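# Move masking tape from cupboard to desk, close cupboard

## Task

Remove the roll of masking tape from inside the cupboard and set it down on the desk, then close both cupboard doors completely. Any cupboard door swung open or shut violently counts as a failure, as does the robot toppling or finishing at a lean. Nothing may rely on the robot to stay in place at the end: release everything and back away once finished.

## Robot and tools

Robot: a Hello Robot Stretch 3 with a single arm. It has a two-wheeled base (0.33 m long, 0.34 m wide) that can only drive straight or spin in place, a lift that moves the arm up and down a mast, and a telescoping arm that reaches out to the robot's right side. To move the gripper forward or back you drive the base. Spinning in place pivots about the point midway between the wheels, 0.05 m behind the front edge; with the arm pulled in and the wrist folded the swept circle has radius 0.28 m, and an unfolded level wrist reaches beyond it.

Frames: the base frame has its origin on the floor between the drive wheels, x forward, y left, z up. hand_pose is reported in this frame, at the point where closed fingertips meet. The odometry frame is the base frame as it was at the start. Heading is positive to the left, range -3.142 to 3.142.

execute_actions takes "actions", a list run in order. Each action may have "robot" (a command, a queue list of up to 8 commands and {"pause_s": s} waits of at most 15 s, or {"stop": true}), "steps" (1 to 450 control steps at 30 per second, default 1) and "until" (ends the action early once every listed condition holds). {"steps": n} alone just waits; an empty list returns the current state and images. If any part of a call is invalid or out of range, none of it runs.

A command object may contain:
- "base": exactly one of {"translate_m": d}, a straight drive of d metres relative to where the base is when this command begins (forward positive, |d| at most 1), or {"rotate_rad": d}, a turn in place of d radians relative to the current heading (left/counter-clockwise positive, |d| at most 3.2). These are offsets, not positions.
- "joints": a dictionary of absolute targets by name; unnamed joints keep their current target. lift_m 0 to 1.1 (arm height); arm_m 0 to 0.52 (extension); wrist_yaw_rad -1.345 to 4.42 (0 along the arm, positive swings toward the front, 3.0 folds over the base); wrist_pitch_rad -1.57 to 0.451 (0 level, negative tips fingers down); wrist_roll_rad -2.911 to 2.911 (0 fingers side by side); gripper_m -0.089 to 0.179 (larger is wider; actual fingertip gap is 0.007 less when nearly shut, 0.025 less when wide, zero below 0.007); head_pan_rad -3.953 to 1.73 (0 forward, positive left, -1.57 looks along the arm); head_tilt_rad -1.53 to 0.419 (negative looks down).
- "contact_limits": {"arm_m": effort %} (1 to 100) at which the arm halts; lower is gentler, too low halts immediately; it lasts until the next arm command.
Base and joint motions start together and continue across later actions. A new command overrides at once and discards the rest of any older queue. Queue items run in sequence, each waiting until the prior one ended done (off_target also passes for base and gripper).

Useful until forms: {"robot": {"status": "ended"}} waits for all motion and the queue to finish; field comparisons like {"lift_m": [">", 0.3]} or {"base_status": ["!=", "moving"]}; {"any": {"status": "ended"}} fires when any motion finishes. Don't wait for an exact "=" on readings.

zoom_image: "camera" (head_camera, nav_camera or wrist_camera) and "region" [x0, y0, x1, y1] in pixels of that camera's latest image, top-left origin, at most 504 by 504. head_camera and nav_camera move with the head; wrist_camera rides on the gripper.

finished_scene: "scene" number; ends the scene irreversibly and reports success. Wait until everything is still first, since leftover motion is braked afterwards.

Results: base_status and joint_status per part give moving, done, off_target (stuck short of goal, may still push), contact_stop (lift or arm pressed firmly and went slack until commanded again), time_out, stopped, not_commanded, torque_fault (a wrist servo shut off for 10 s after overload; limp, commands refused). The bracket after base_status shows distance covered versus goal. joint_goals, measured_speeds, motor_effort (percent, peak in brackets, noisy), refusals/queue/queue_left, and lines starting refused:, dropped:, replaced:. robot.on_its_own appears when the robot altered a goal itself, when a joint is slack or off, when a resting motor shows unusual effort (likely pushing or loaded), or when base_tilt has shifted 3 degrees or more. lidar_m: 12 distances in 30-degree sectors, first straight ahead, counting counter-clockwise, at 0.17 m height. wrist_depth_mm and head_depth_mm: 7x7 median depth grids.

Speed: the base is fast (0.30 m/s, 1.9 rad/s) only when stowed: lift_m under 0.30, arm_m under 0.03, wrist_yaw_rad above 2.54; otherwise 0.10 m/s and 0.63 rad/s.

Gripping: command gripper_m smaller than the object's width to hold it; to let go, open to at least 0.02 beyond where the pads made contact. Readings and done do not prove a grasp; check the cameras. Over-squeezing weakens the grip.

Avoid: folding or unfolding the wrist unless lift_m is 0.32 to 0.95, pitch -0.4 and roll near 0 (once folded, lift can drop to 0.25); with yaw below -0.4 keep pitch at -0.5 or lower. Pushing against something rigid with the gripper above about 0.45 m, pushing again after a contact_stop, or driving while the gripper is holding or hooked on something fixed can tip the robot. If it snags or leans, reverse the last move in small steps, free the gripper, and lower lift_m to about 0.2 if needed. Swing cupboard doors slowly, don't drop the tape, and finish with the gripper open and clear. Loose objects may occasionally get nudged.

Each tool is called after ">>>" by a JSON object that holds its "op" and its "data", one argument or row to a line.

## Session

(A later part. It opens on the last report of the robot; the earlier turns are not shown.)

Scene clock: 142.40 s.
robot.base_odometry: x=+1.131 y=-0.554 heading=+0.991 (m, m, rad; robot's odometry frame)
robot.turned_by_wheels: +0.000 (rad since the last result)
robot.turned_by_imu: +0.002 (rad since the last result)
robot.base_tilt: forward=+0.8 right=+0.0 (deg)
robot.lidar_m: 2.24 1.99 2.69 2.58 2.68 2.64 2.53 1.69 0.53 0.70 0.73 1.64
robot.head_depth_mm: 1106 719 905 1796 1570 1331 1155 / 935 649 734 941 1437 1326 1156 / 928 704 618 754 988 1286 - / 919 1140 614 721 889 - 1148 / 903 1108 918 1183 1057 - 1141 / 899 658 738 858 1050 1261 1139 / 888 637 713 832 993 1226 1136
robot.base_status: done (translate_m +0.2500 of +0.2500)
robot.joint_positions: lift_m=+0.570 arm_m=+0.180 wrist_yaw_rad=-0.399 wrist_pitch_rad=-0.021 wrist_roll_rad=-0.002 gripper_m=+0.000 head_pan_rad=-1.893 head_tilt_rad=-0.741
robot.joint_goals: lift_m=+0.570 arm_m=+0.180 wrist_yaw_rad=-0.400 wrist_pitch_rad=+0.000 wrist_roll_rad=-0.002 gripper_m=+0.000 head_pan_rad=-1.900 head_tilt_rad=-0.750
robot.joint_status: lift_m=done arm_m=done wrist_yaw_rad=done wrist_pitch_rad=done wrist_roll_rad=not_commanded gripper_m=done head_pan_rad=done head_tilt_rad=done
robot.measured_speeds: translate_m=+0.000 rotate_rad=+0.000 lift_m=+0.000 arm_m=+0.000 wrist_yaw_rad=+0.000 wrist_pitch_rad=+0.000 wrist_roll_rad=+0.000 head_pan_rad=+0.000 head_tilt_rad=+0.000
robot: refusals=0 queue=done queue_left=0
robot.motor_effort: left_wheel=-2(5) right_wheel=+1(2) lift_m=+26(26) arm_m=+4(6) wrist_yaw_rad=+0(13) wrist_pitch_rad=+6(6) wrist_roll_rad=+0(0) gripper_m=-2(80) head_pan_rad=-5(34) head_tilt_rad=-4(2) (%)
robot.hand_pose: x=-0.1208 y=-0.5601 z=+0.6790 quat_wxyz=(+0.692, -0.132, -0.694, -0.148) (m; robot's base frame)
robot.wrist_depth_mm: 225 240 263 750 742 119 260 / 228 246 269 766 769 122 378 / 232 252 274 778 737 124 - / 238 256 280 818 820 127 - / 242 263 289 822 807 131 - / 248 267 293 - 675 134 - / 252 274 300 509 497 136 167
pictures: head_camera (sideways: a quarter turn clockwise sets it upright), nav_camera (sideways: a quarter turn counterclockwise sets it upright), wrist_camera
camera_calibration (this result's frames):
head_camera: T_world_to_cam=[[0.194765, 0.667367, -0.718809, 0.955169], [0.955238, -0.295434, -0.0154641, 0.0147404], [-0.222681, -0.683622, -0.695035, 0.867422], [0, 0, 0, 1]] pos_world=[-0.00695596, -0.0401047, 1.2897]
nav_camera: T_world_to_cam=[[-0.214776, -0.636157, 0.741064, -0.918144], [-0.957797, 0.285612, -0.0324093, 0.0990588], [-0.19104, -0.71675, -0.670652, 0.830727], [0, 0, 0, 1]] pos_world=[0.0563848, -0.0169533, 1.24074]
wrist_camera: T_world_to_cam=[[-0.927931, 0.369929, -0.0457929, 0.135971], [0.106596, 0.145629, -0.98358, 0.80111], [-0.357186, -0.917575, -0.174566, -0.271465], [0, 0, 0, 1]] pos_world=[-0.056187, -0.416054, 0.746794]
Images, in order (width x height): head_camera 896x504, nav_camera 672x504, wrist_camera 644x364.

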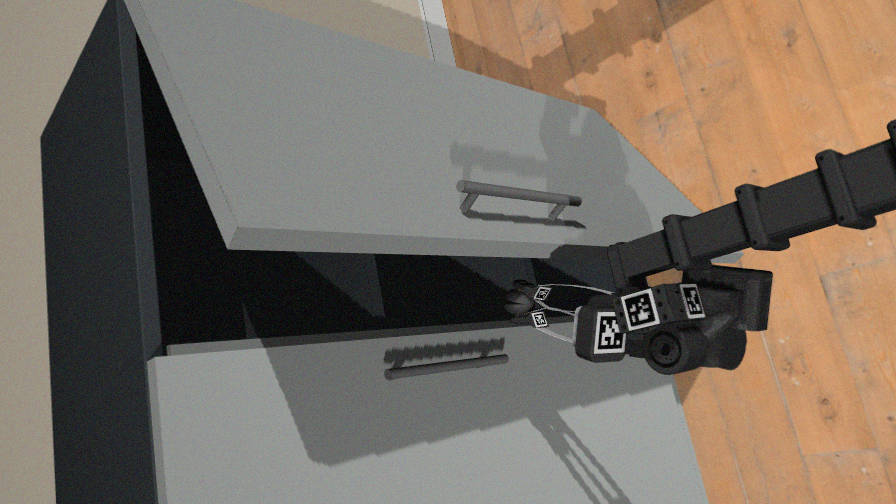

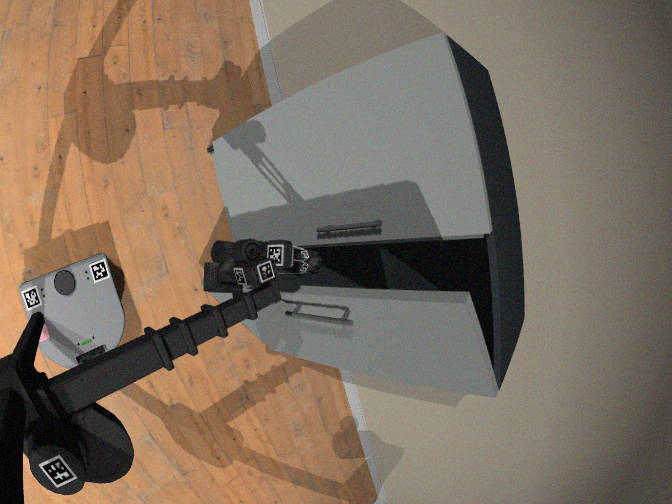

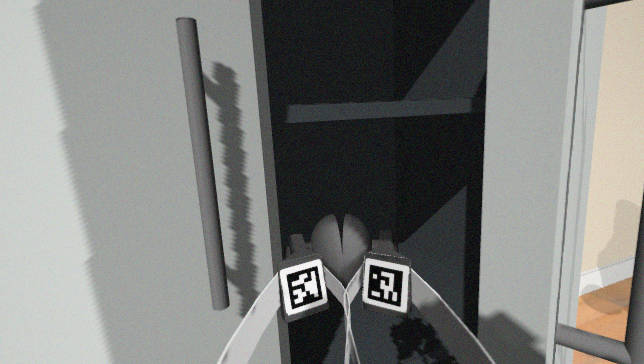

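>>> {"op": "execute_actions", "data": {
  "actions": [
    {"robot":[{"joints":{"arm_m":0.2},"base":{"translate_m":-0.035}},{"joints":{"arm_m":0.15},"base":{"translate_m":-0.05}},{"joints":{"arm_m":0.10},"base":{"translate_m":-0.06}}],"steps":450,"until":{"robot":{"status":"ended"}}},
    {"steps":10}
  ]
}}

Scene clock: 153.80 s.
robot.base_odometry: x=+1.052 y=-0.676 heading=+0.991 (m, m, rad; robot's odometry frame)
robot.turned_by_wheels: +0.000 (rad since the last result)
robot.turned_by_imu: +0.001 (rad since the last result)
robot.base_tilt: forward=+0.7 right=+0.0 (deg)
robot.lidar_m: 2.38 2.12 2.68 2.59 2.68 2.49 2.39 1.70 0.40 0.71 0.73 1.65
robot.head_depth_mm: 1154 1337 1567 1809 1570 1332 1151 / 1103 706 1436 1762 1563 1328 1148 / 1016 882 524 695 1032 1295 - / 913 1147 920 533 653 769 1104 / 904 1124 987 1287 1339 - 1096 / 894 1078 978 1248 1124 1271 1137 / 890 672 751 841 997 1226 1137
robot.base_status: done (translate_m -0.0600 of -0.0600)
robot.joint_positions: lift_m=+0.570 arm_m=+0.100 wrist_yaw_rad=-0.398 wrist_pitch_rad=-0.021 wrist_roll_rad=-0.002 gripper_m=+0.000 head_pan_rad=-1.893 head_tilt_rad=-0.741
robot.joint_goals: lift_m=+0.570 arm_m=+0.100 wrist_yaw_rad=-0.400 wrist_pitch_rad=+0.000 wrist_roll_rad=-0.002 gripper_m=+0.000 head_pan_rad=-1.900 head_tilt_rad=-0.750
robot.joint_status: lift_m=done arm_m=done wrist_yaw_rad=done wrist_pitch_rad=done wrist_roll_rad=not_commanded gripper_m=done head_pan_rad=done head_tilt_rad=done
robot.measured_speeds: translate_m=+0.000 rotate_rad=+0.000 lift_m=+0.000 arm_m=+0.000 wrist_yaw_rad=+0.000 wrist_pitch_rad=+0.000 wrist_roll_rad=+0.000 head_pan_rad=+0.000 head_tilt_rad=+0.000
robot: refusals=0 queue=done queue_left=0
robot.motor_effort: left_wheel=+0(7) right_wheel=+0(12) lift_m=+26(26) arm_m=-4(5) wrist_yaw_rad=-2(15) wrist_pitch_rad=+6(6) wrist_roll_rad=+0(0) gripper_m=-2(4) head_pan_rad=-4(5) head_tilt_rad=-3(3) (%)
robot.hand_pose: x=-0.1204 y=-0.4811 z=+0.6790 quat_wxyz=(+0.693, -0.132, -0.694, -0.147) (m; robot's base frame)
robot.wrist_depth_mm: 288 693 754 818 530 64 59 / 292 703 780 826 549 66 61 / 297 372 785 808 528 67 62 / 306 741 819 889 581 69 64 / 310 742 826 893 566 71 65 / 316 367 707 - 540 73 68 / 324 376 525 532 608 75 70
pictures: head_camera (sideways: a quarter turn clockwise sets it upright), nav_camera (sideways: a quarter turn counterclockwise sets it upright), wrist_camera
camera_calibration (this result's frames):
head_camera: T_world_to_cam=[[0.194768, 0.667367, -0.71881, 0.955169], [0.955237, -0.295438, -0.0154641, 0.0147404], [-0.222684, -0.683621, -0.695035, 0.867422], [0, 0, 0, 1]] pos_world=[-0.00695614, -0.0401046, 1.2897]
nav_camera: T_world_to_cam=[[-0.214779, -0.636156, 0.741064, -0.918144], [-0.957796, 0.285617, -0.0324093, 0.0990588], [-0.191043, -0.716749, -0.670652, 0.830726], [0, 0, 0, 1]] pos_world=[0.0563847, -0.0169536, 1.24074]
wrist_camera: T_world_to_cam=[[-0.928577, 0.368304, -0.0457914, 0.106279], [0.106304, 0.145727, -0.983597, 0.789614], [-0.355589, -0.918214, -0.174471, -0.199034], [0, 0, 0, 1]] pos_world=[-0.0560257, -0.336967, 0.746803]
Images, in order (width x height): head_camera 896x504, nav_camera 672x504, wrist_camera 644x364.

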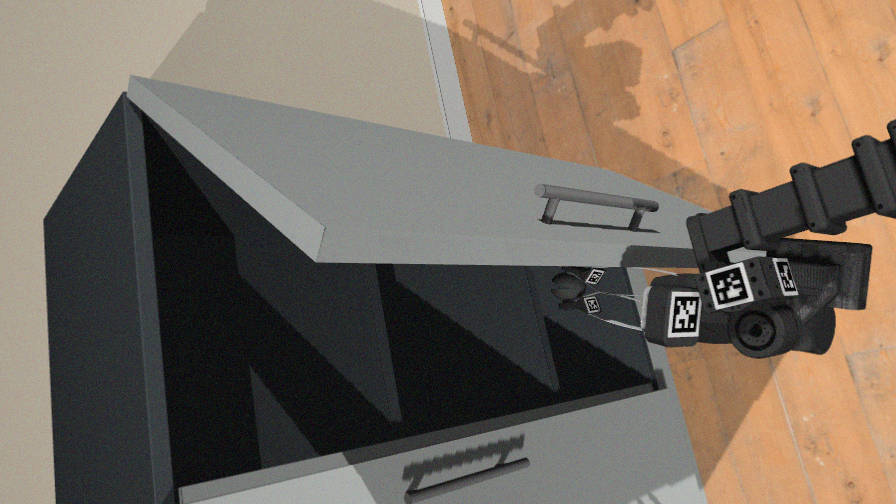

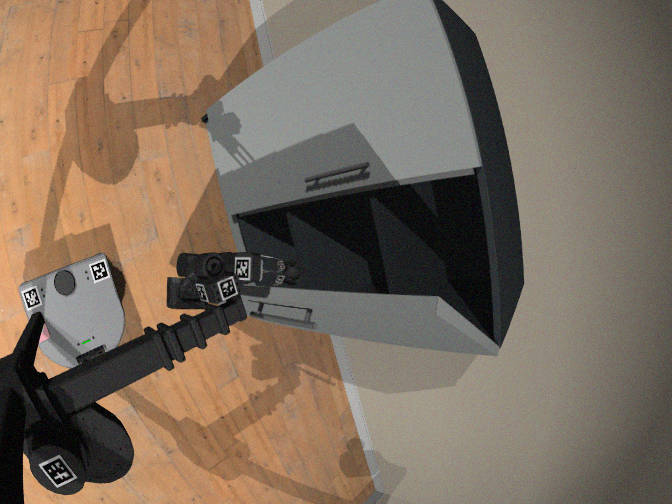

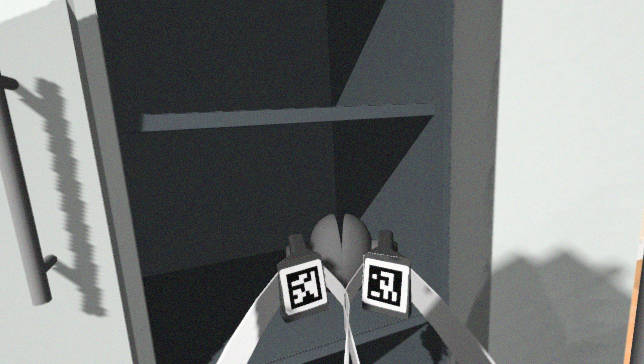

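>>> {"op": "execute_actions", "data": {
  "actions": [
    {"robot":[{"joints":{"arm_m":0.05},"base":{"translate_m":-0.06}},{"joints":{"wrist_yaw_rad":0.0,"head_pan_rad":-1.57},"base":{"translate_m":0.167}},{"joints":{"gripper_m":0.05,"arm_m":0.22}}],"steps":450,"until":{"robot":{"status":"ended"}}}
  ]
}}

Scene clock: 183.80 s.
robot.base_odometry: x=+1.110 y=-0.586 heading=+0.991 (m, m, rad; robot's odometry frame)
robot.turned_by_wheels: +0.000 (rad since the last result)
robot.turned_by_imu: +0.001 (rad since the last result)
robot.base_tilt: forward=+0.8 right=-0.1 (deg)
robot.lidar_m: 2.27 2.03 2.69 2.59 2.67 2.60 2.49 1.70 0.45 0.70 0.73 1.64
robot.head_depth_mm: 939 1096 1012 1270 1316 1305 1102 / 940 1100 1006 1260 1342 1322 - / 928 682 816 1191 1153 1268 1150 / 917 668 758 874 1075 1302 1146 / 907 671 759 897 1106 1294 1145 / 898 668 762 900 1103 1281 1140 / 890 664 760 900 1184 1305 1139
robot.base_status: done (translate_m +0.1670 of +0.1670)
robot.joint_positions: lift_m=+0.570 arm_m=+0.220 wrist_yaw_rad=-0.001 wrist_pitch_rad=-0.021 wrist_roll_rad=-0.002 gripper_m=+0.050 head_pan_rad=-1.577 head_tilt_rad=-0.741
robot.joint_goals: lift_m=+0.570 arm_m=+0.220 wrist_yaw_rad=+0.000 wrist_pitch_rad=+0.000 wrist_roll_rad=-0.002 gripper_m=+0.050 head_pan_rad=-1.570 head_tilt_rad=-0.750
robot.joint_status: lift_m=done arm_m=done wrist_yaw_rad=done wrist_pitch_rad=done wrist_roll_rad=not_commanded gripper_m=done head_pan_rad=done head_tilt_rad=done
robot.measured_speeds: translate_m=+0.000 rotate_rad=+0.000 lift_m=+0.000 arm_m=+0.000 wrist_yaw_rad=+0.000 wrist_pitch_rad=+0.000 wrist_roll_rad=+0.000 head_pan_rad=+0.000 head_tilt_rad=+0.000
robot: refusals=0 queue=done queue_left=0
robot.motor_effort: left_wheel=-2(6) right_wheel=+0(3) lift_m=+27(26) arm_m=+4(7) wrist_yaw_rad=+1(5) wrist_pitch_rad=+6(6) wrist_roll_rad=+0(0) gripper_m=+1(81) head_pan_rad=+5(34) head_tilt_rad=-3(4) (%)
robot.hand_pose: x=-0.0217 y=-0.6202 z=+0.6790 quat_wxyz=(+0.708, +0.007, -0.706, -0.008) (m; robot's base frame)
robot.wrist_depth_mm: 229 226 226 224 249 643 607 / 234 234 233 231 256 650 551 / 243 240 238 237 263 683 618 / 249 248 246 243 271 706 612 / 257 256 255 250 721 718 612 / 264 263 260 261 262 643 587 / 274 273 272 271 299 495 484
pictures: head_camera (sideways: a quarter turn clockwise sets it upright), nav_camera (sideways: a quarter turn counterclockwise sets it upright), wrist_camera
camera_calibration (this result's frames):
head_camera: T_world_to_cam=[[-0.0222201, 0.694852, -0.71881, 0.956492], [0.999753, 0.015973, -0.0154641, 0.0144689], [0.000736247, -0.718975, -0.695035, 0.866059], [0, 0, 0, 1]] pos_world=[0.00615044, -0.0421763, 1.2897]
nav_camera: T_world_to_cam=[[-0.00649689, -0.671403, 0.741064, -0.919415], [-0.999134, -0.0261037, -0.0324093, 0.099311], [0.0411042, -0.740633, -0.670652, 0.82931], [0, 0, 0, 1]] pos_world=[0.0591635, -0.000491181, 1.24074]
wrist_camera: T_world_to_cam=[[-0.998769, -0.019074, -0.0457875, 0.00744942], [0.0417451, 0.175319, -0.983626, 0.816404], [0.0267891, -0.984327, -0.174307, -0.324472], [0, 0, 0, 1]] pos_world=[-0.0179483, -0.462375, 0.746819]
Images, in order (width x height): head_camera 896x504, nav_camera 672x504, wrist_camera 644x364.

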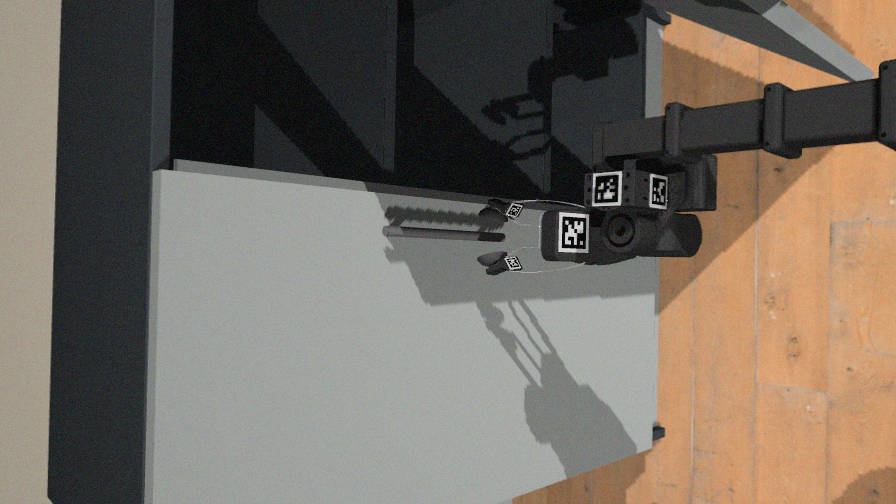

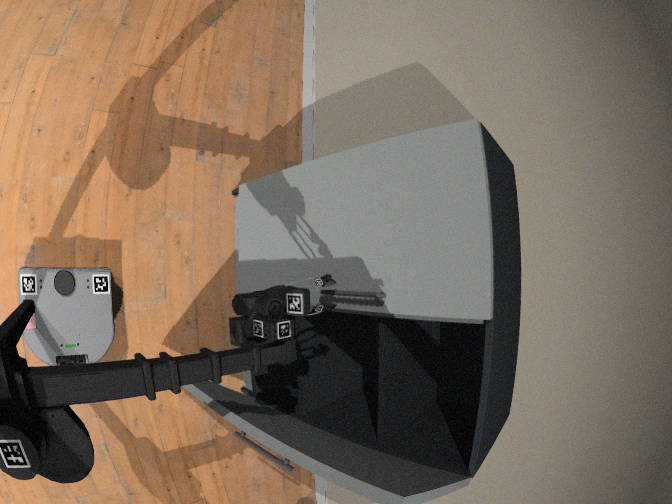

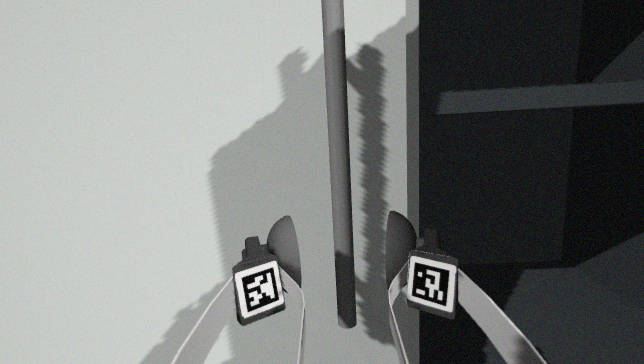

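>>> {"op": "execute_actions", "data": {
  "actions": [
    {"robot":[{"joints":{"arm_m":0.28},"contact_limits":{"arm_m":12}},{"joints":{"gripper_m":-0.065}},{"joints":{"arm_m":0.25},"base":{"translate_m":0.004}},{"joints":{"arm_m":0.203,"gripper_m":-0.03},"base":{"translate_m":0.012}},{"joints":{"arm_m":0.154},"base":{"translate_m":0.018}},{"joints":{"arm_m":0.123},"base":{"translate_m":0.015}},{"joints":{"gripper_m":0.04}},{"joints":{"arm_m":0.03}}],"steps":450,"until":{"robot":{"status":"ended"}}}
  ]
}}

Scene clock: 204.47 s.
robot.base_odometry: x=+1.137 y=-0.545 heading=+0.991 (m, m, rad; robot's odometry frame)
robot.turned_by_wheels: +0.000 (rad since the last result)
robot.turned_by_imu: +0.002 (rad since the last result)
robot.base_tilt: forward=+0.8 right=-0.1 (deg)
robot.lidar_m: 2.23 1.98 2.69 2.59 2.68 2.65 2.54 0.48 0.48 0.54 0.66 1.64
robot.head_depth_mm: 939 1098 1010 1263 1350 1329 1086 / 941 1095 935 1271 1343 1327 1197 / 932 684 569 684 867 1288 - / 919 659 600 710 839 1068 1119 / 906 593 635 757 939 1236 1146 / 897 606 673 814 1030 1277 1140 / 893 633 718 880 1466 1299 1132
robot.base_status: done (translate_m +0.0150 of +0.0150)
robot.joint_positions: lift_m=+0.570 arm_m=+0.030 wrist_yaw_rad=+0.001 wrist_pitch_rad=-0.021 wrist_roll_rad=-0.002 gripper_m=+0.040 head_pan_rad=-1.577 head_tilt_rad=-0.741
robot.joint_goals: lift_m=+0.570 arm_m=+0.030 wrist_yaw_rad=+0.000 wrist_pitch_rad=+0.000 wrist_roll_rad=-0.002 gripper_m=+0.040 head_pan_rad=-1.570 head_tilt_rad=-0.750
robot.joint_status: lift_m=done arm_m=done wrist_yaw_rad=done wrist_pitch_rad=done wrist_roll_rad=not_commanded gripper_m=done head_pan_rad=done head_tilt_rad=done
robot.measured_speeds: translate_m=+0.000 rotate_rad=+0.000 lift_m=+0.000 arm_m=+0.000 wrist_yaw_rad=+0.000 wrist_pitch_rad=+0.000 wrist_roll_rad=+0.000 head_pan_rad=+0.000 head_tilt_rad=+0.000
robot: refusals=0 queue=done queue_left=0
robot.motor_effort: left_wheel=-1(15) right_wheel=-1(11) lift_m=+26(26) arm_m=-4(4) wrist_yaw_rad=-1(26) wrist_pitch_rad=+6(6) wrist_roll_rad=+0(0) gripper_m=+0(100) head_pan_rad=+4(4) head_tilt_rad=-2(4) (%)
robot.hand_pose: x=-0.0211 y=-0.4311 z=+0.6789 quat_wxyz=(+0.708, +0.008, -0.706, -0.007) (m; robot's base frame)
robot.wrist_depth_mm: 407 343 300 266 250 829 665 / 872 360 310 274 258 844 635 / 917 380 323 284 264 864 674 / 959 393 336 293 271 883 681 / 982 415 354 301 286 880 683 / - 431 378 305 - 657 610 / - 458 372 324 300 819 643
pictures: head_camera (sideways: a quarter turn clockwise sets it upright), nav_camera (sideways: a quarter turn counterclockwise sets it upright), wrist_camera
camera_calibration (this result's frames):
head_camera: T_world_to_cam=[[-0.0222553, 0.694851, -0.718809, 0.956492], [0.999752, 0.0160235, -0.0154641, 0.0144689], [0.000772588, -0.718975, -0.695035, 0.866059], [0, 0, 0, 1]] pos_world=[0.00615257, -0.0421763, 1.2897]
nav_camera: T_world_to_cam=[[-0.00646295, -0.671403, 0.741064, -0.919415], [-0.999132, -0.0261542, -0.0324093, 0.099311], [0.0411417, -0.74063, -0.670652, 0.82931], [0, 0, 0, 1]] pos_world=[0.0591635, -0.000488488, 1.24074]
wrist_camera: T_world_to_cam=[[-0.998727, -0.0211563, -0.0457999, 0.0107016], [0.0413734, 0.176029, -0.983515, 0.783282], [0.0288696, -0.984158, -0.17493, -0.137781], [0, 0, 0, 1]] pos_world=[-0.0177414, -0.273253, 0.746757]
Images, in order (width x height): head_camera 896x504, nav_camera 672x504, wrist_camera 644x364.

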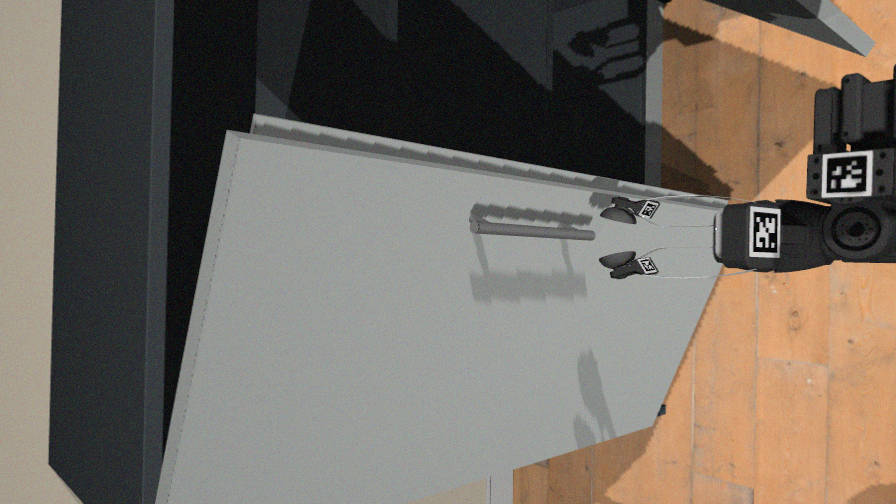

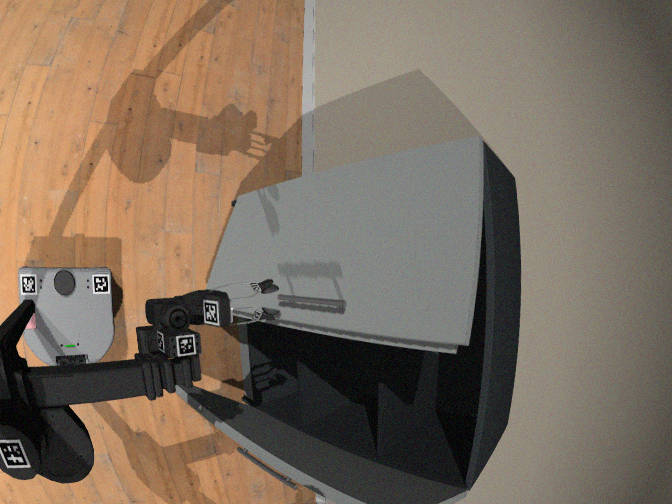

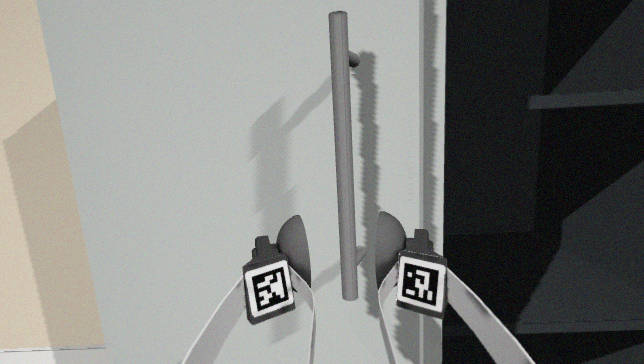

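>>> {"op": "execute_actions", "data": {
  "actions": [
    {"robot":[{"joints":{"gripper_m":0.0,"wrist_yaw_rad":0.1,"head_pan_rad":-1.3},"base":{"translate_m":-0.2}},{"joints":{"arm_m":0.24}},{"joints":{"wrist_yaw_rad":0.38}},{"joints":{"arm_m":0.17},"base":{"translate_m":0.05}}],"steps":450,"until":{"robot":{"status":"ended"}}}
  ]
}}

Scene clock: 221.27 s.
robot.base_odometry: x=+1.055 y=-0.671 heading=+0.991 (m, m, rad; robot's odometry frame)
robot.turned_by_wheels: +0.000 (rad since the last result)
robot.turned_by_imu: +0.001 (rad since the last result)
robot.base_tilt: forward=+0.8 right=+0.0 (deg)
robot.lidar_m: 2.38 2.11 2.69 2.59 2.68 2.49 2.39 1.70 0.39 0.46 0.45 1.64
robot.head_depth_mm: 901 1042 1012 1228 1156 1261 - / 932 1083 1001 1256 1312 - 1153 / 930 1109 999 1262 1324 1293 1151 / 916 1132 487 570 715 971 1139 / 904 1044 558 680 861 1207 1140 / 1031 624 698 904 1424 1307 1140 / 1095 732 1467 1735 1534 1308 1126
robot.base_status: done (translate_m +0.0500 of +0.0500)
robot.joint_positions: lift_m=+0.570 arm_m=+0.170 wrist_yaw_rad=+0.378 wrist_pitch_rad=-0.021 wrist_roll_rad=-0.002 gripper_m=+0.000 head_pan_rad=-1.307 head_tilt_rad=-0.741
robot.joint_goals: lift_m=+0.570 arm_m=+0.170 wrist_yaw_rad=+0.380 wrist_pitch_rad=+0.000 wrist_roll_rad=-0.002 gripper_m=+0.000 head_pan_rad=-1.300 head_tilt_rad=-0.750
robot.joint_status: lift_m=done arm_m=done wrist_yaw_rad=done wrist_pitch_rad=done wrist_roll_rad=not_commanded gripper_m=done head_pan_rad=done head_tilt_rad=done
robot.measured_speeds: translate_m=+0.000 rotate_rad=+0.000 lift_m=+0.000 arm_m=+0.000 wrist_yaw_rad=+0.000 wrist_pitch_rad=+0.000 wrist_roll_rad=+0.000 head_pan_rad=+0.000 head_tilt_rad=+0.000
robot: refusals=0 queue=done queue_left=0
robot.motor_effort: left_wheel=-1(20) right_wheel=+1(20) lift_m=+27(27) arm_m=-4(4) wrist_yaw_rad=+1(32) wrist_pitch_rad=+6(6) wrist_roll_rad=+0(0) gripper_m=-3(78) head_pan_rad=+4(32) head_tilt_rad=-3(3) (%)
robot.hand_pose: x=+0.0730 y=-0.5530 z=+0.6790 quat_wxyz=(+0.697, +0.140, -0.692, +0.126) (m; robot's base frame)
robot.wrist_depth_mm: 217 489 683 775 681 625 569 / 174 492 692 786 693 633 565 / - 472 646 781 714 656 600 / - 499 685 834 735 669 616 / - 503 698 901 758 689 632 / - 412 666 - 694 631 619 / - 282 548 513 499 495 485
pictures: head_camera (sideways: a quarter turn clockwise sets it upright), nav_camera (sideways: a quarter turn counterclockwise sets it upright), wrist_camera
camera_calibration (this result's frames):
head_camera: T_world_to_cam=[[-0.206814, 0.663732, -0.71881, 0.957618], [0.959247, 0.282147, -0.0154641, 0.014716], [0.192546, -0.692714, -0.695035, 0.864889], [0, 0, 0, 1]] pos_world=[0.017402, -0.0406338, 1.2897]
nav_camera: T_world_to_cam=[[0.172881, -0.648796, 0.741064, -0.920509], [-0.955947, -0.291745, -0.0324093, 0.0990475], [0.237229, -0.702815, -0.670652, 0.828114], [0, 0, 0, 1]] pos_world=[0.0573708, 0.0136849, 1.24074]
wrist_camera: T_world_to_cam=[[-0.920741, -0.387477, -0.0457893, -0.106131], [-0.0261614, 0.178402, -0.98361, 0.807297], [0.389296, -0.904452, -0.174399, -0.243096], [0, 0, 0, 1]] pos_world=[0.0180368, -0.405015, 0.74681]
Images, in order (width x height): head_camera 896x504, nav_camera 672x504, wrist_camera 644x364.

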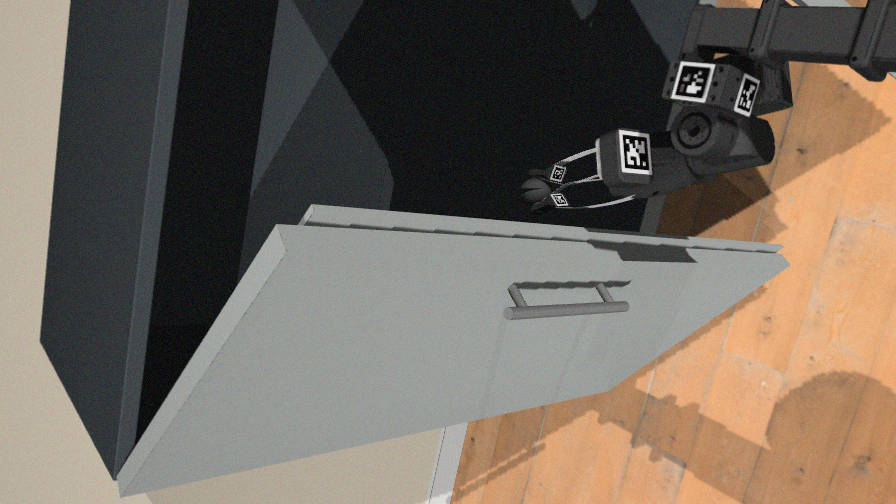

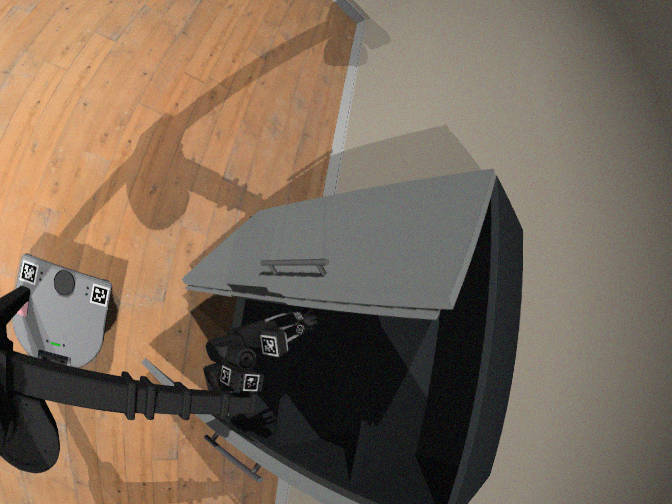

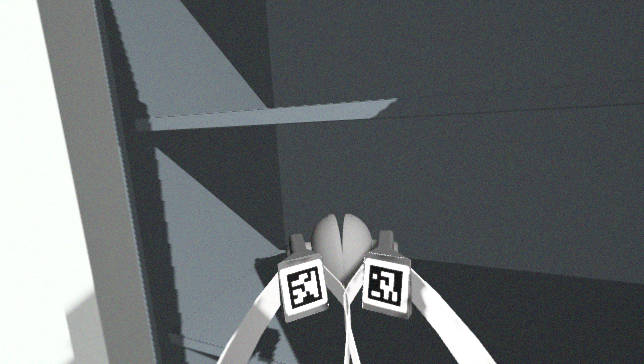

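>>> {"op": "execute_actions", "data": {
  "actions": [
    {"robot":[{"joints":{"arm_m":0.14,"wrist_yaw_rad":0.5}},{"joints":{"arm_m":0.10},"base":{"translate_m":0.07}},{"joints":{"arm_m":0.07,"wrist_yaw_rad":0.6,"head_tilt_rad":-0.9},"base":{"translate_m":0.07}},{"joints":{"wrist_yaw_rad":0.2,"wrist_pitch_rad":-0.5,"arm_m":0.0}}],"steps":450,"until":{"robot":{"status":"ended"}}}
  ]
}}

Scene clock: 233.33 s.
robot.base_odometry: x=+1.132 y=-0.554 heading=+0.991 (m, m, rad; robot's odometry frame)
robot.turned_by_wheels: +0.000 (rad since the last result)
robot.turned_by_imu: +0.001 (rad since the last result)
robot.base_tilt: forward=+0.8 right=+0.0 (deg)
robot.lidar_m: 2.24 1.99 2.68 2.59 2.69 2.64 2.53 0.48 0.47 1.15 0.33 1.64
robot.head_depth_mm: 964 1002 884 1153 1340 1246 1145 / 989 1001 1244 1179 1352 1246 - / 1020 994 1265 1201 1359 - - / 976 988 416 512 1327 1199 1120 / 709 433 508 706 1315 1243 1102 / 1108 1341 1634 1631 1414 1241 1099 / 1171 1390 1698 1628 1402 1228 1108
robot.base_status: done (translate_m +0.0700 of +0.0700)
robot.joint_positions: lift_m=+0.570 arm_m=+0.000 wrist_yaw_rad=+0.202 wrist_pitch_rad=-0.512 wrist_roll_rad=-0.002 gripper_m=+0.000 head_pan_rad=-1.307 head_tilt_rad=-0.889
robot.joint_goals: lift_m=+0.570 arm_m=+0.000 wrist_yaw_rad=+0.200 wrist_pitch_rad=-0.500 wrist_roll_rad=-0.002 gripper_m=+0.000 head_pan_rad=-1.300 head_tilt_rad=-0.900
robot.joint_status: lift_m=done arm_m=done wrist_yaw_rad=done wrist_pitch_rad=done wrist_roll_rad=not_commanded gripper_m=done head_pan_rad=done head_tilt_rad=done
robot.measured_speeds: translate_m=+0.000 rotate_rad=+0.000 lift_m=+0.000 arm_m=+0.000 wrist_yaw_rad=+0.000 wrist_pitch_rad=+0.000 wrist_roll_rad=+0.000 head_pan_rad=+0.000 head_tilt_rad=+0.000
robot: refusals=0 queue=done queue_left=0
robot.motor_effort: left_wheel=-2(3) right_wheel=+0(5) lift_m=+26(26) arm_m=-4(4) wrist_yaw_rad=-1(10) wrist_pitch_rad=+3(5) wrist_roll_rad=+0(0) gripper_m=-2(2) head_pan_rad=+5(5) head_tilt_rad=-3(14) (%)
robot.hand_pose: x=+0.0209 y=-0.3527 z=+0.5619 quat_wxyz=(+0.699, +0.247, -0.662, -0.109) (m; robot's base frame)
robot.wrist_depth_mm: 105 232 642 885 839 788 750 / 95 195 669 748 733 699 669 / 101 167 623 627 605 565 549 / 124 129 689 941 903 868 836 / 967 139 512 828 774 724 724 / 884 166 324 - 772 751 707 / 729 705 210 693 690 665 668
pictures: head_camera (sideways: a quarter turn clockwise sets it upright), nav_camera (sideways: a quarter turn counterclockwise sets it upright), wrist_camera
camera_calibration (this result's frames):
head_camera: T_world_to_cam=[[-0.232444, 0.758419, -0.608909, 0.814569], [0.958699, 0.284169, -0.0120293, 0.0102449], [0.16391, -0.586557, -0.793149, 0.992654], [0, 0, 0, 1]] pos_world=[0.0168143, -0.0384482, 1.28344]
nav_camera: T_world_to_cam=[[0.19943, -0.746886, 0.634342, -0.781598], [-0.957262, -0.286869, -0.0368126, 0.104781], [0.209468, -0.59989, -0.772176, 0.960318], [0, 0, 0, 1]] pos_world=[0.0550218, 0.0223788, 1.24119]
wrist_camera: T_world_to_cam=[[-0.979346, -0.195996, -0.0496769, -0.0109219], [-0.0831372, 0.614301, -0.78468, 0.69819], [0.184311, -0.764343, -0.617907, 0.240853], [0, 0, 0, 1]] pos_world=[0.00295757, -0.246945, 0.696138]
Images, in order (width x height): head_camera 896x504, nav_camera 672x504, wrist_camera 644x364.

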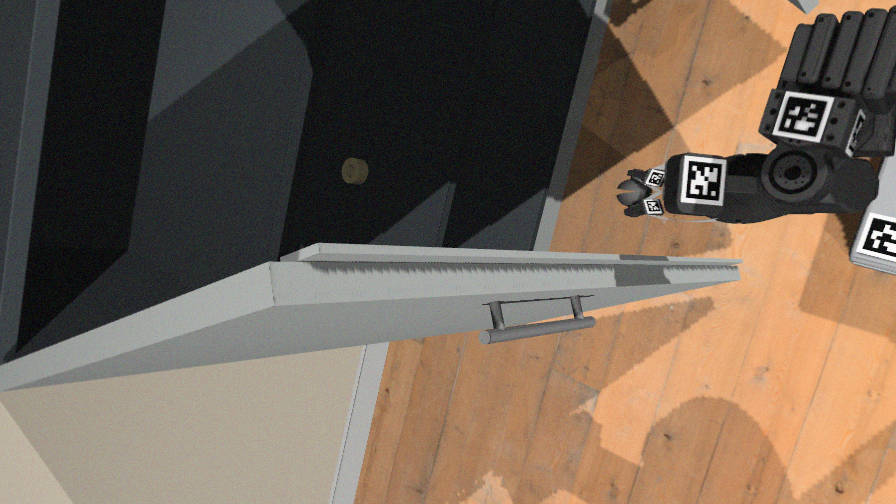

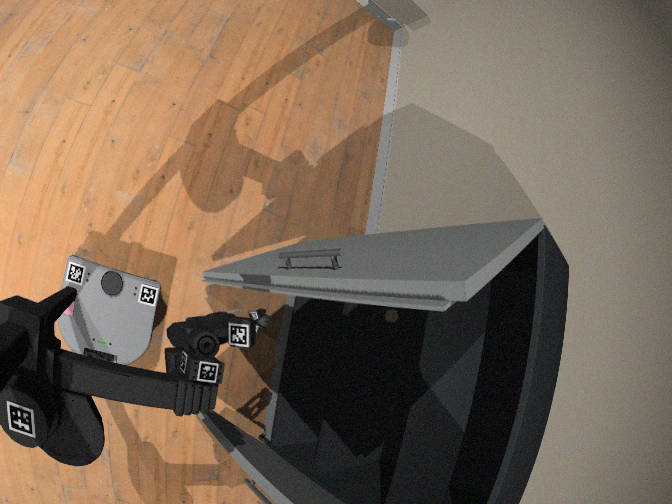

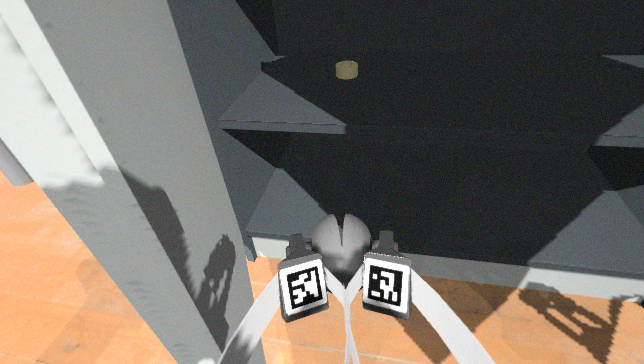

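>>> {"op": "execute_actions", "data": {
  "actions": [
    {"robot":[{"joints":{"wrist_pitch_rad":-1.5,"wrist_yaw_rad":0.0}},{"joints":{"lift_m":0.43,"head_pan_rad":-1.57},"base":{"rotate_rad":0.9}},{"base":{"translate_m":-0.115}},{"base":{"rotate_rad":-0.676}},{"joints":{"wrist_pitch_rad":-0.25}},{"joints":{"arm_m":0.25,"gripper_m":0.09}}],"steps":450,"until":{"robot":{"status":"ended"}}}
  ]
}}

Scene clock: 302.63 s.
robot.base_odometry: x=+1.168 y=-0.663 heading=+1.215 (m, m, rad; robot's odometry frame)
robot.turned_by_wheels: +0.224 (rad since the last result)
robot.turned_by_imu: +0.228 (rad since the last result)
robot.base_tilt: forward=+0.8 right=+0.0 (deg)
robot.lidar_m: 2.10 2.10 2.68 2.68 2.94 2.46 2.43 0.36 0.89 0.87 0.28 1.99
robot.head_depth_mm: 588 967 833 1129 1282 1248 1070 / 586 984 852 1125 1308 1239 1108 / 611 990 875 1147 - 1240 1125 / 608 994 870 1143 1356 1233 1122 / 941 985 1175 1167 1357 1222 1104 / 734 860 891 1006 560 1196 1104 / 616 611 354 369 1366 1234 1097
robot.base_status: done (rotate_rad -0.6759 of -0.6760)
robot.joint_positions: lift_m=+0.430 arm_m=+0.250 wrist_yaw_rad=+0.001 wrist_pitch_rad=-0.270 wrist_roll_rad=-0.002 gripper_m=+0.090 head_pan_rad=-1.563 head_tilt_rad=-0.889
robot.joint_goals: lift_m=+0.430 arm_m=+0.250 wrist_yaw_rad=+0.000 wrist_pitch_rad=-0.250 wrist_roll_rad=-0.002 gripper_m=+0.090 head_pan_rad=-1.570 head_tilt_rad=-0.900
robot.joint_status: lift_m=done arm_m=done wrist_yaw_rad=done wrist_pitch_rad=done wrist_roll_rad=not_commanded gripper_m=done head_pan_rad=done head_tilt_rad=done
robot.measured_speeds: translate_m=+0.000 rotate_rad=+0.000 lift_m=+0.000 arm_m=+0.000 wrist_yaw_rad=+0.000 wrist_pitch_rad=+0.000 wrist_roll_rad=+0.000 head_pan_rad=+0.000 head_tilt_rad=+0.000
robot: refusals=0 queue=done queue_left=0
robot.motor_effort: left_wheel=+3(10) right_wheel=-2(5) lift_m=+16(25) arm_m=+4(6) wrist_yaw_rad=-1(3) wrist_pitch_rad=+5(4) wrist_roll_rad=+0(0) gripper_m=+0(83) head_pan_rad=-4(30) head_tilt_rad=-4(5) (%)
robot.hand_pose: x=-0.0213 y=-0.6351 z=+0.4775 quat_wxyz=(+0.702, +0.096, -0.700, -0.095) (m; robot's base frame)
robot.wrist_depth_mm: 296 385 551 530 508 480 452 / 301 391 583 564 531 502 483 / 297 386 559 578 549 522 493 / 301 378 418 402 383 372 356 / 293 320 321 299 294 284 274 / 295 280 - 241 231 234 222 / 310 385 525 533 510 484 198
pictures: head_camera (sideways: a quarter turn clockwise sets it upright), nav_camera (sideways: a quarter turn counterclockwise sets it upright), wrist_camera
camera_calibration (this result's frames):
head_camera: T_world_to_cam=[[-0.0326741, 0.792679, -0.608763, 0.813161], [0.999417, 0.0319609, -0.0120249, 0.00999073], [0.00992475, -0.608801, -0.793261, 0.993739], [0, 0, 0, 1]] pos_world=[0.00672173, -0.0399049, 1.28344]
nav_camera: T_world_to_cam=[[0.00365966, -0.773161, 0.6342, -0.780219], [-0.998711, -0.0349276, -0.0368176, 0.105041], [0.0506169, -0.633248, -0.772292, 0.961438], [0, 0, 0, 1]] pos_world=[0.0590957, 0.0092627, 1.24119]
wrist_camera: T_world_to_cam=[[-0.998747, -0.0088032, -0.0492577, 0.0065189], [0.041256, 0.412178, -0.910169, 0.736128], [0.0283153, -0.911061, -0.411298, -0.214524], [0, 0, 0, 1]] pos_world=[-0.0177846, -0.498803, 0.582088]
Images, in order (width x height): head_camera 896x504, nav_camera 672x504, wrist_camera 644x364.

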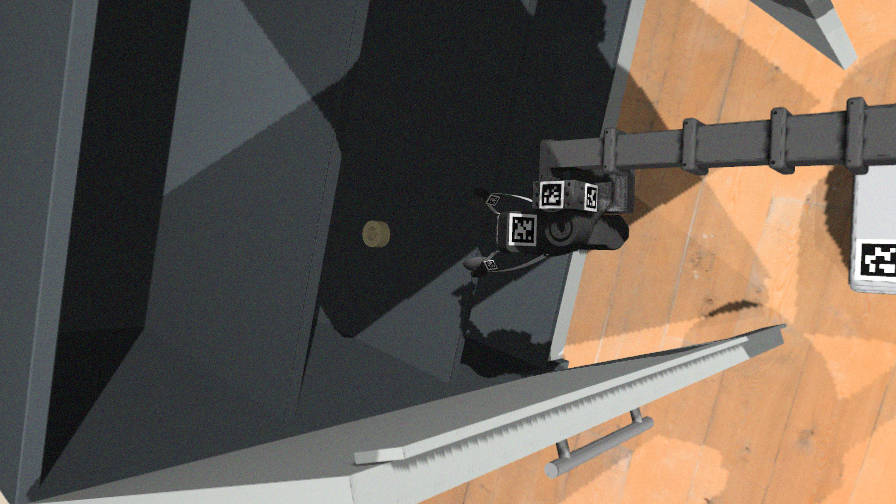

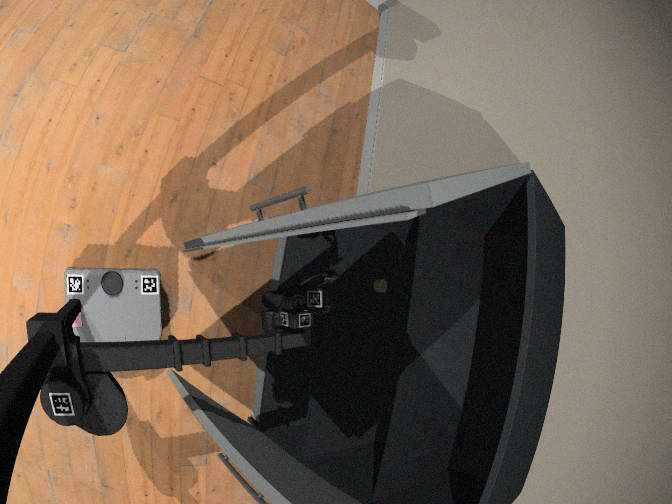

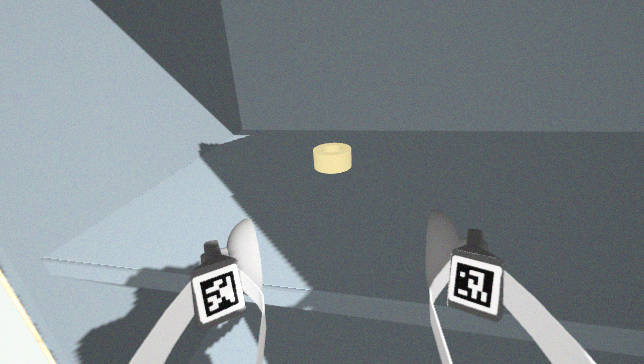

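>>> {"op": "execute_actions", "data": {
  "actions": []
}}

Scene clock: 325.60 s.
robot.base_odometry: x=+1.168 y=-0.663 heading=+1.215 (m, m, rad; robot's odometry frame)
robot.turned_by_wheels: +0.000 (rad since the last result)
robot.turned_by_imu: +0.000 (rad since the last result)
robot.base_tilt: forward=+0.8 right=+0.0 (deg)
robot.lidar_m: 2.09 2.10 2.68 2.68 2.95 2.47 2.43 0.36 0.89 0.87 0.28 1.99
robot.head_depth_mm: 588 968 830 1124 1286 1247 1075 / 586 985 854 1123 1302 1241 1114 / 612 990 874 1147 - 1231 1115 / 608 984 871 1141 1355 1243 1131 / 937 978 1174 1170 1350 1219 1102 / 737 858 889 1005 560 1195 1099 / 615 612 355 368 1362 1221 1095
robot.base_status: done (rotate_rad -0.6759 of -0.6760)
robot.joint_positions: lift_m=+0.430 arm_m=+0.250 wrist_yaw_rad=+0.001 wrist_pitch_rad=-0.270 wrist_roll_rad=-0.002 gripper_m=+0.090 head_pan_rad=-1.563 head_tilt_rad=-0.889
robot.joint_goals: lift_m=+0.430 arm_m=+0.250 wrist_yaw_rad=+0.000 wrist_pitch_rad=-0.250 wrist_roll_rad=-0.002 gripper_m=+0.090 head_pan_rad=-1.570 head_tilt_rad=-0.900
robot.joint_status: lift_m=done arm_m=done wrist_yaw_rad=done wrist_pitch_rad=done wrist_roll_rad=not_commanded gripper_m=done head_pan_rad=done head_tilt_rad=done
robot.measured_speeds: translate_m=+0.000 rotate_rad=+0.000 lift_m=+0.000 arm_m=+0.000 wrist_yaw_rad=+0.000 wrist_pitch_rad=+0.000 wrist_roll_rad=+0.000 head_pan_rad=+0.000 head_tilt_rad=+0.000
robot: refusals=0 queue=done queue_left=0
robot.motor_effort: left_wheel=+3(3) right_wheel=-2(1) lift_m=+17(17) arm_m=+4(5) wrist_yaw_rad=+0(0) wrist_pitch_rad=+6(6) wrist_roll_rad=+0(0) gripper_m=+0(0) head_pan_rad=-4(4) head_tilt_rad=-5(3) (%)
robot.hand_pose: x=-0.0213 y=-0.6351 z=+0.4775 quat_wxyz=(+0.702, +0.096, -0.700, -0.095) (m; robot's base frame)
robot.wrist_depth_mm: 296 384 552 542 502 481 447 / 297 386 588 571 537 504 479 / 301 389 554 588 551 518 493 / 304 377 422 396 389 371 361 / 292 317 320 298 292 287 274 / 293 281 - 239 231 234 222 / 306 382 536 532 505 485 198
pictures: head_camera (sideways: a quarter turn clockwise sets it upright), nav_camera (sideways: a quarter turn counterclockwise sets it upright), wrist_camera
camera_calibration (this result's frames):
head_camera: T_world_to_cam=[[-0.032674, 0.792679, -0.608763, 0.813161], [0.999417, 0.0319607, -0.0120249, 0.00999073], [0.00992468, -0.608801, -0.793261, 0.993739], [0, 0, 0, 1]] pos_world=[0.00672173, -0.0399049, 1.28344]
nav_camera: T_world_to_cam=[[0.00365957, -0.773161, 0.6342, -0.780219], [-0.998711, -0.0349275, -0.0368176, 0.105041], [0.0506169, -0.633248, -0.772292, 0.961438], [0, 0, 0, 1]] pos_world=[0.0590957, 0.00926269, 1.24119]
wrist_camera: T_world_to_cam=[[-0.998747, -0.00880339, -0.0492575, 0.00651868], [0.0412557, 0.412178, -0.910169, 0.736128], [0.0283154, -0.911061, -0.411298, -0.214524], [0, 0, 0, 1]] pos_world=[-0.0177846, -0.498803, 0.582088]
Images, in order (width x height): head_camera 896x504, nav_camera 672x504, wrist_camera 644x364.

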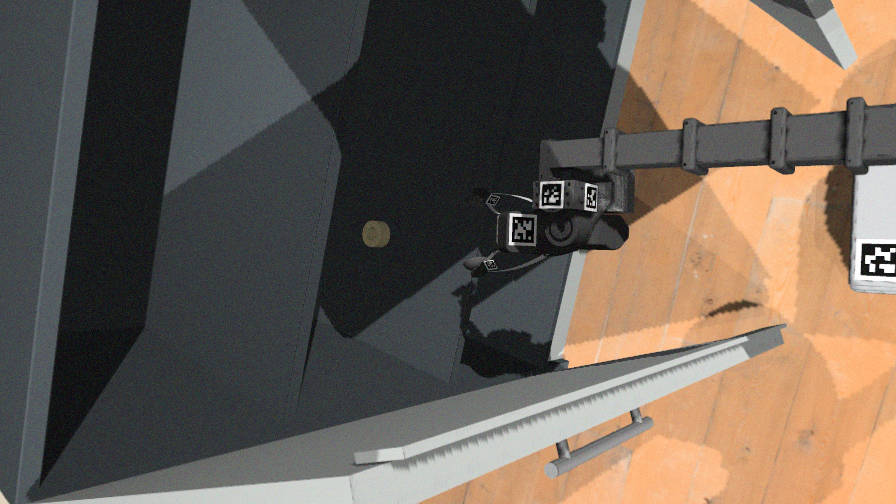

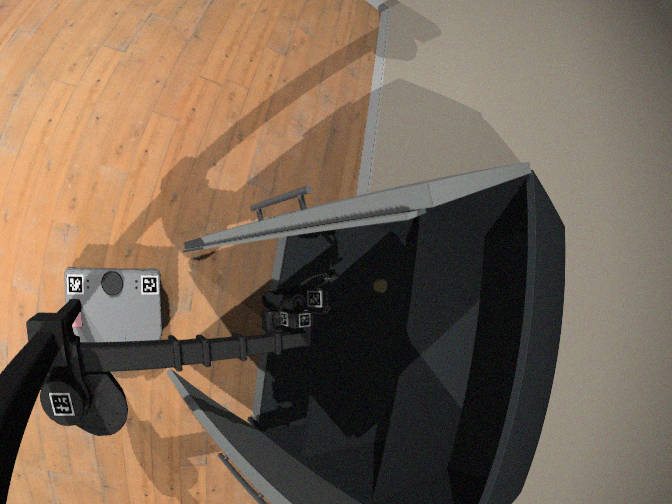

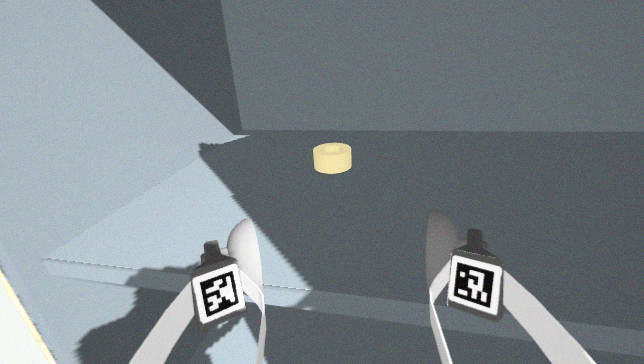

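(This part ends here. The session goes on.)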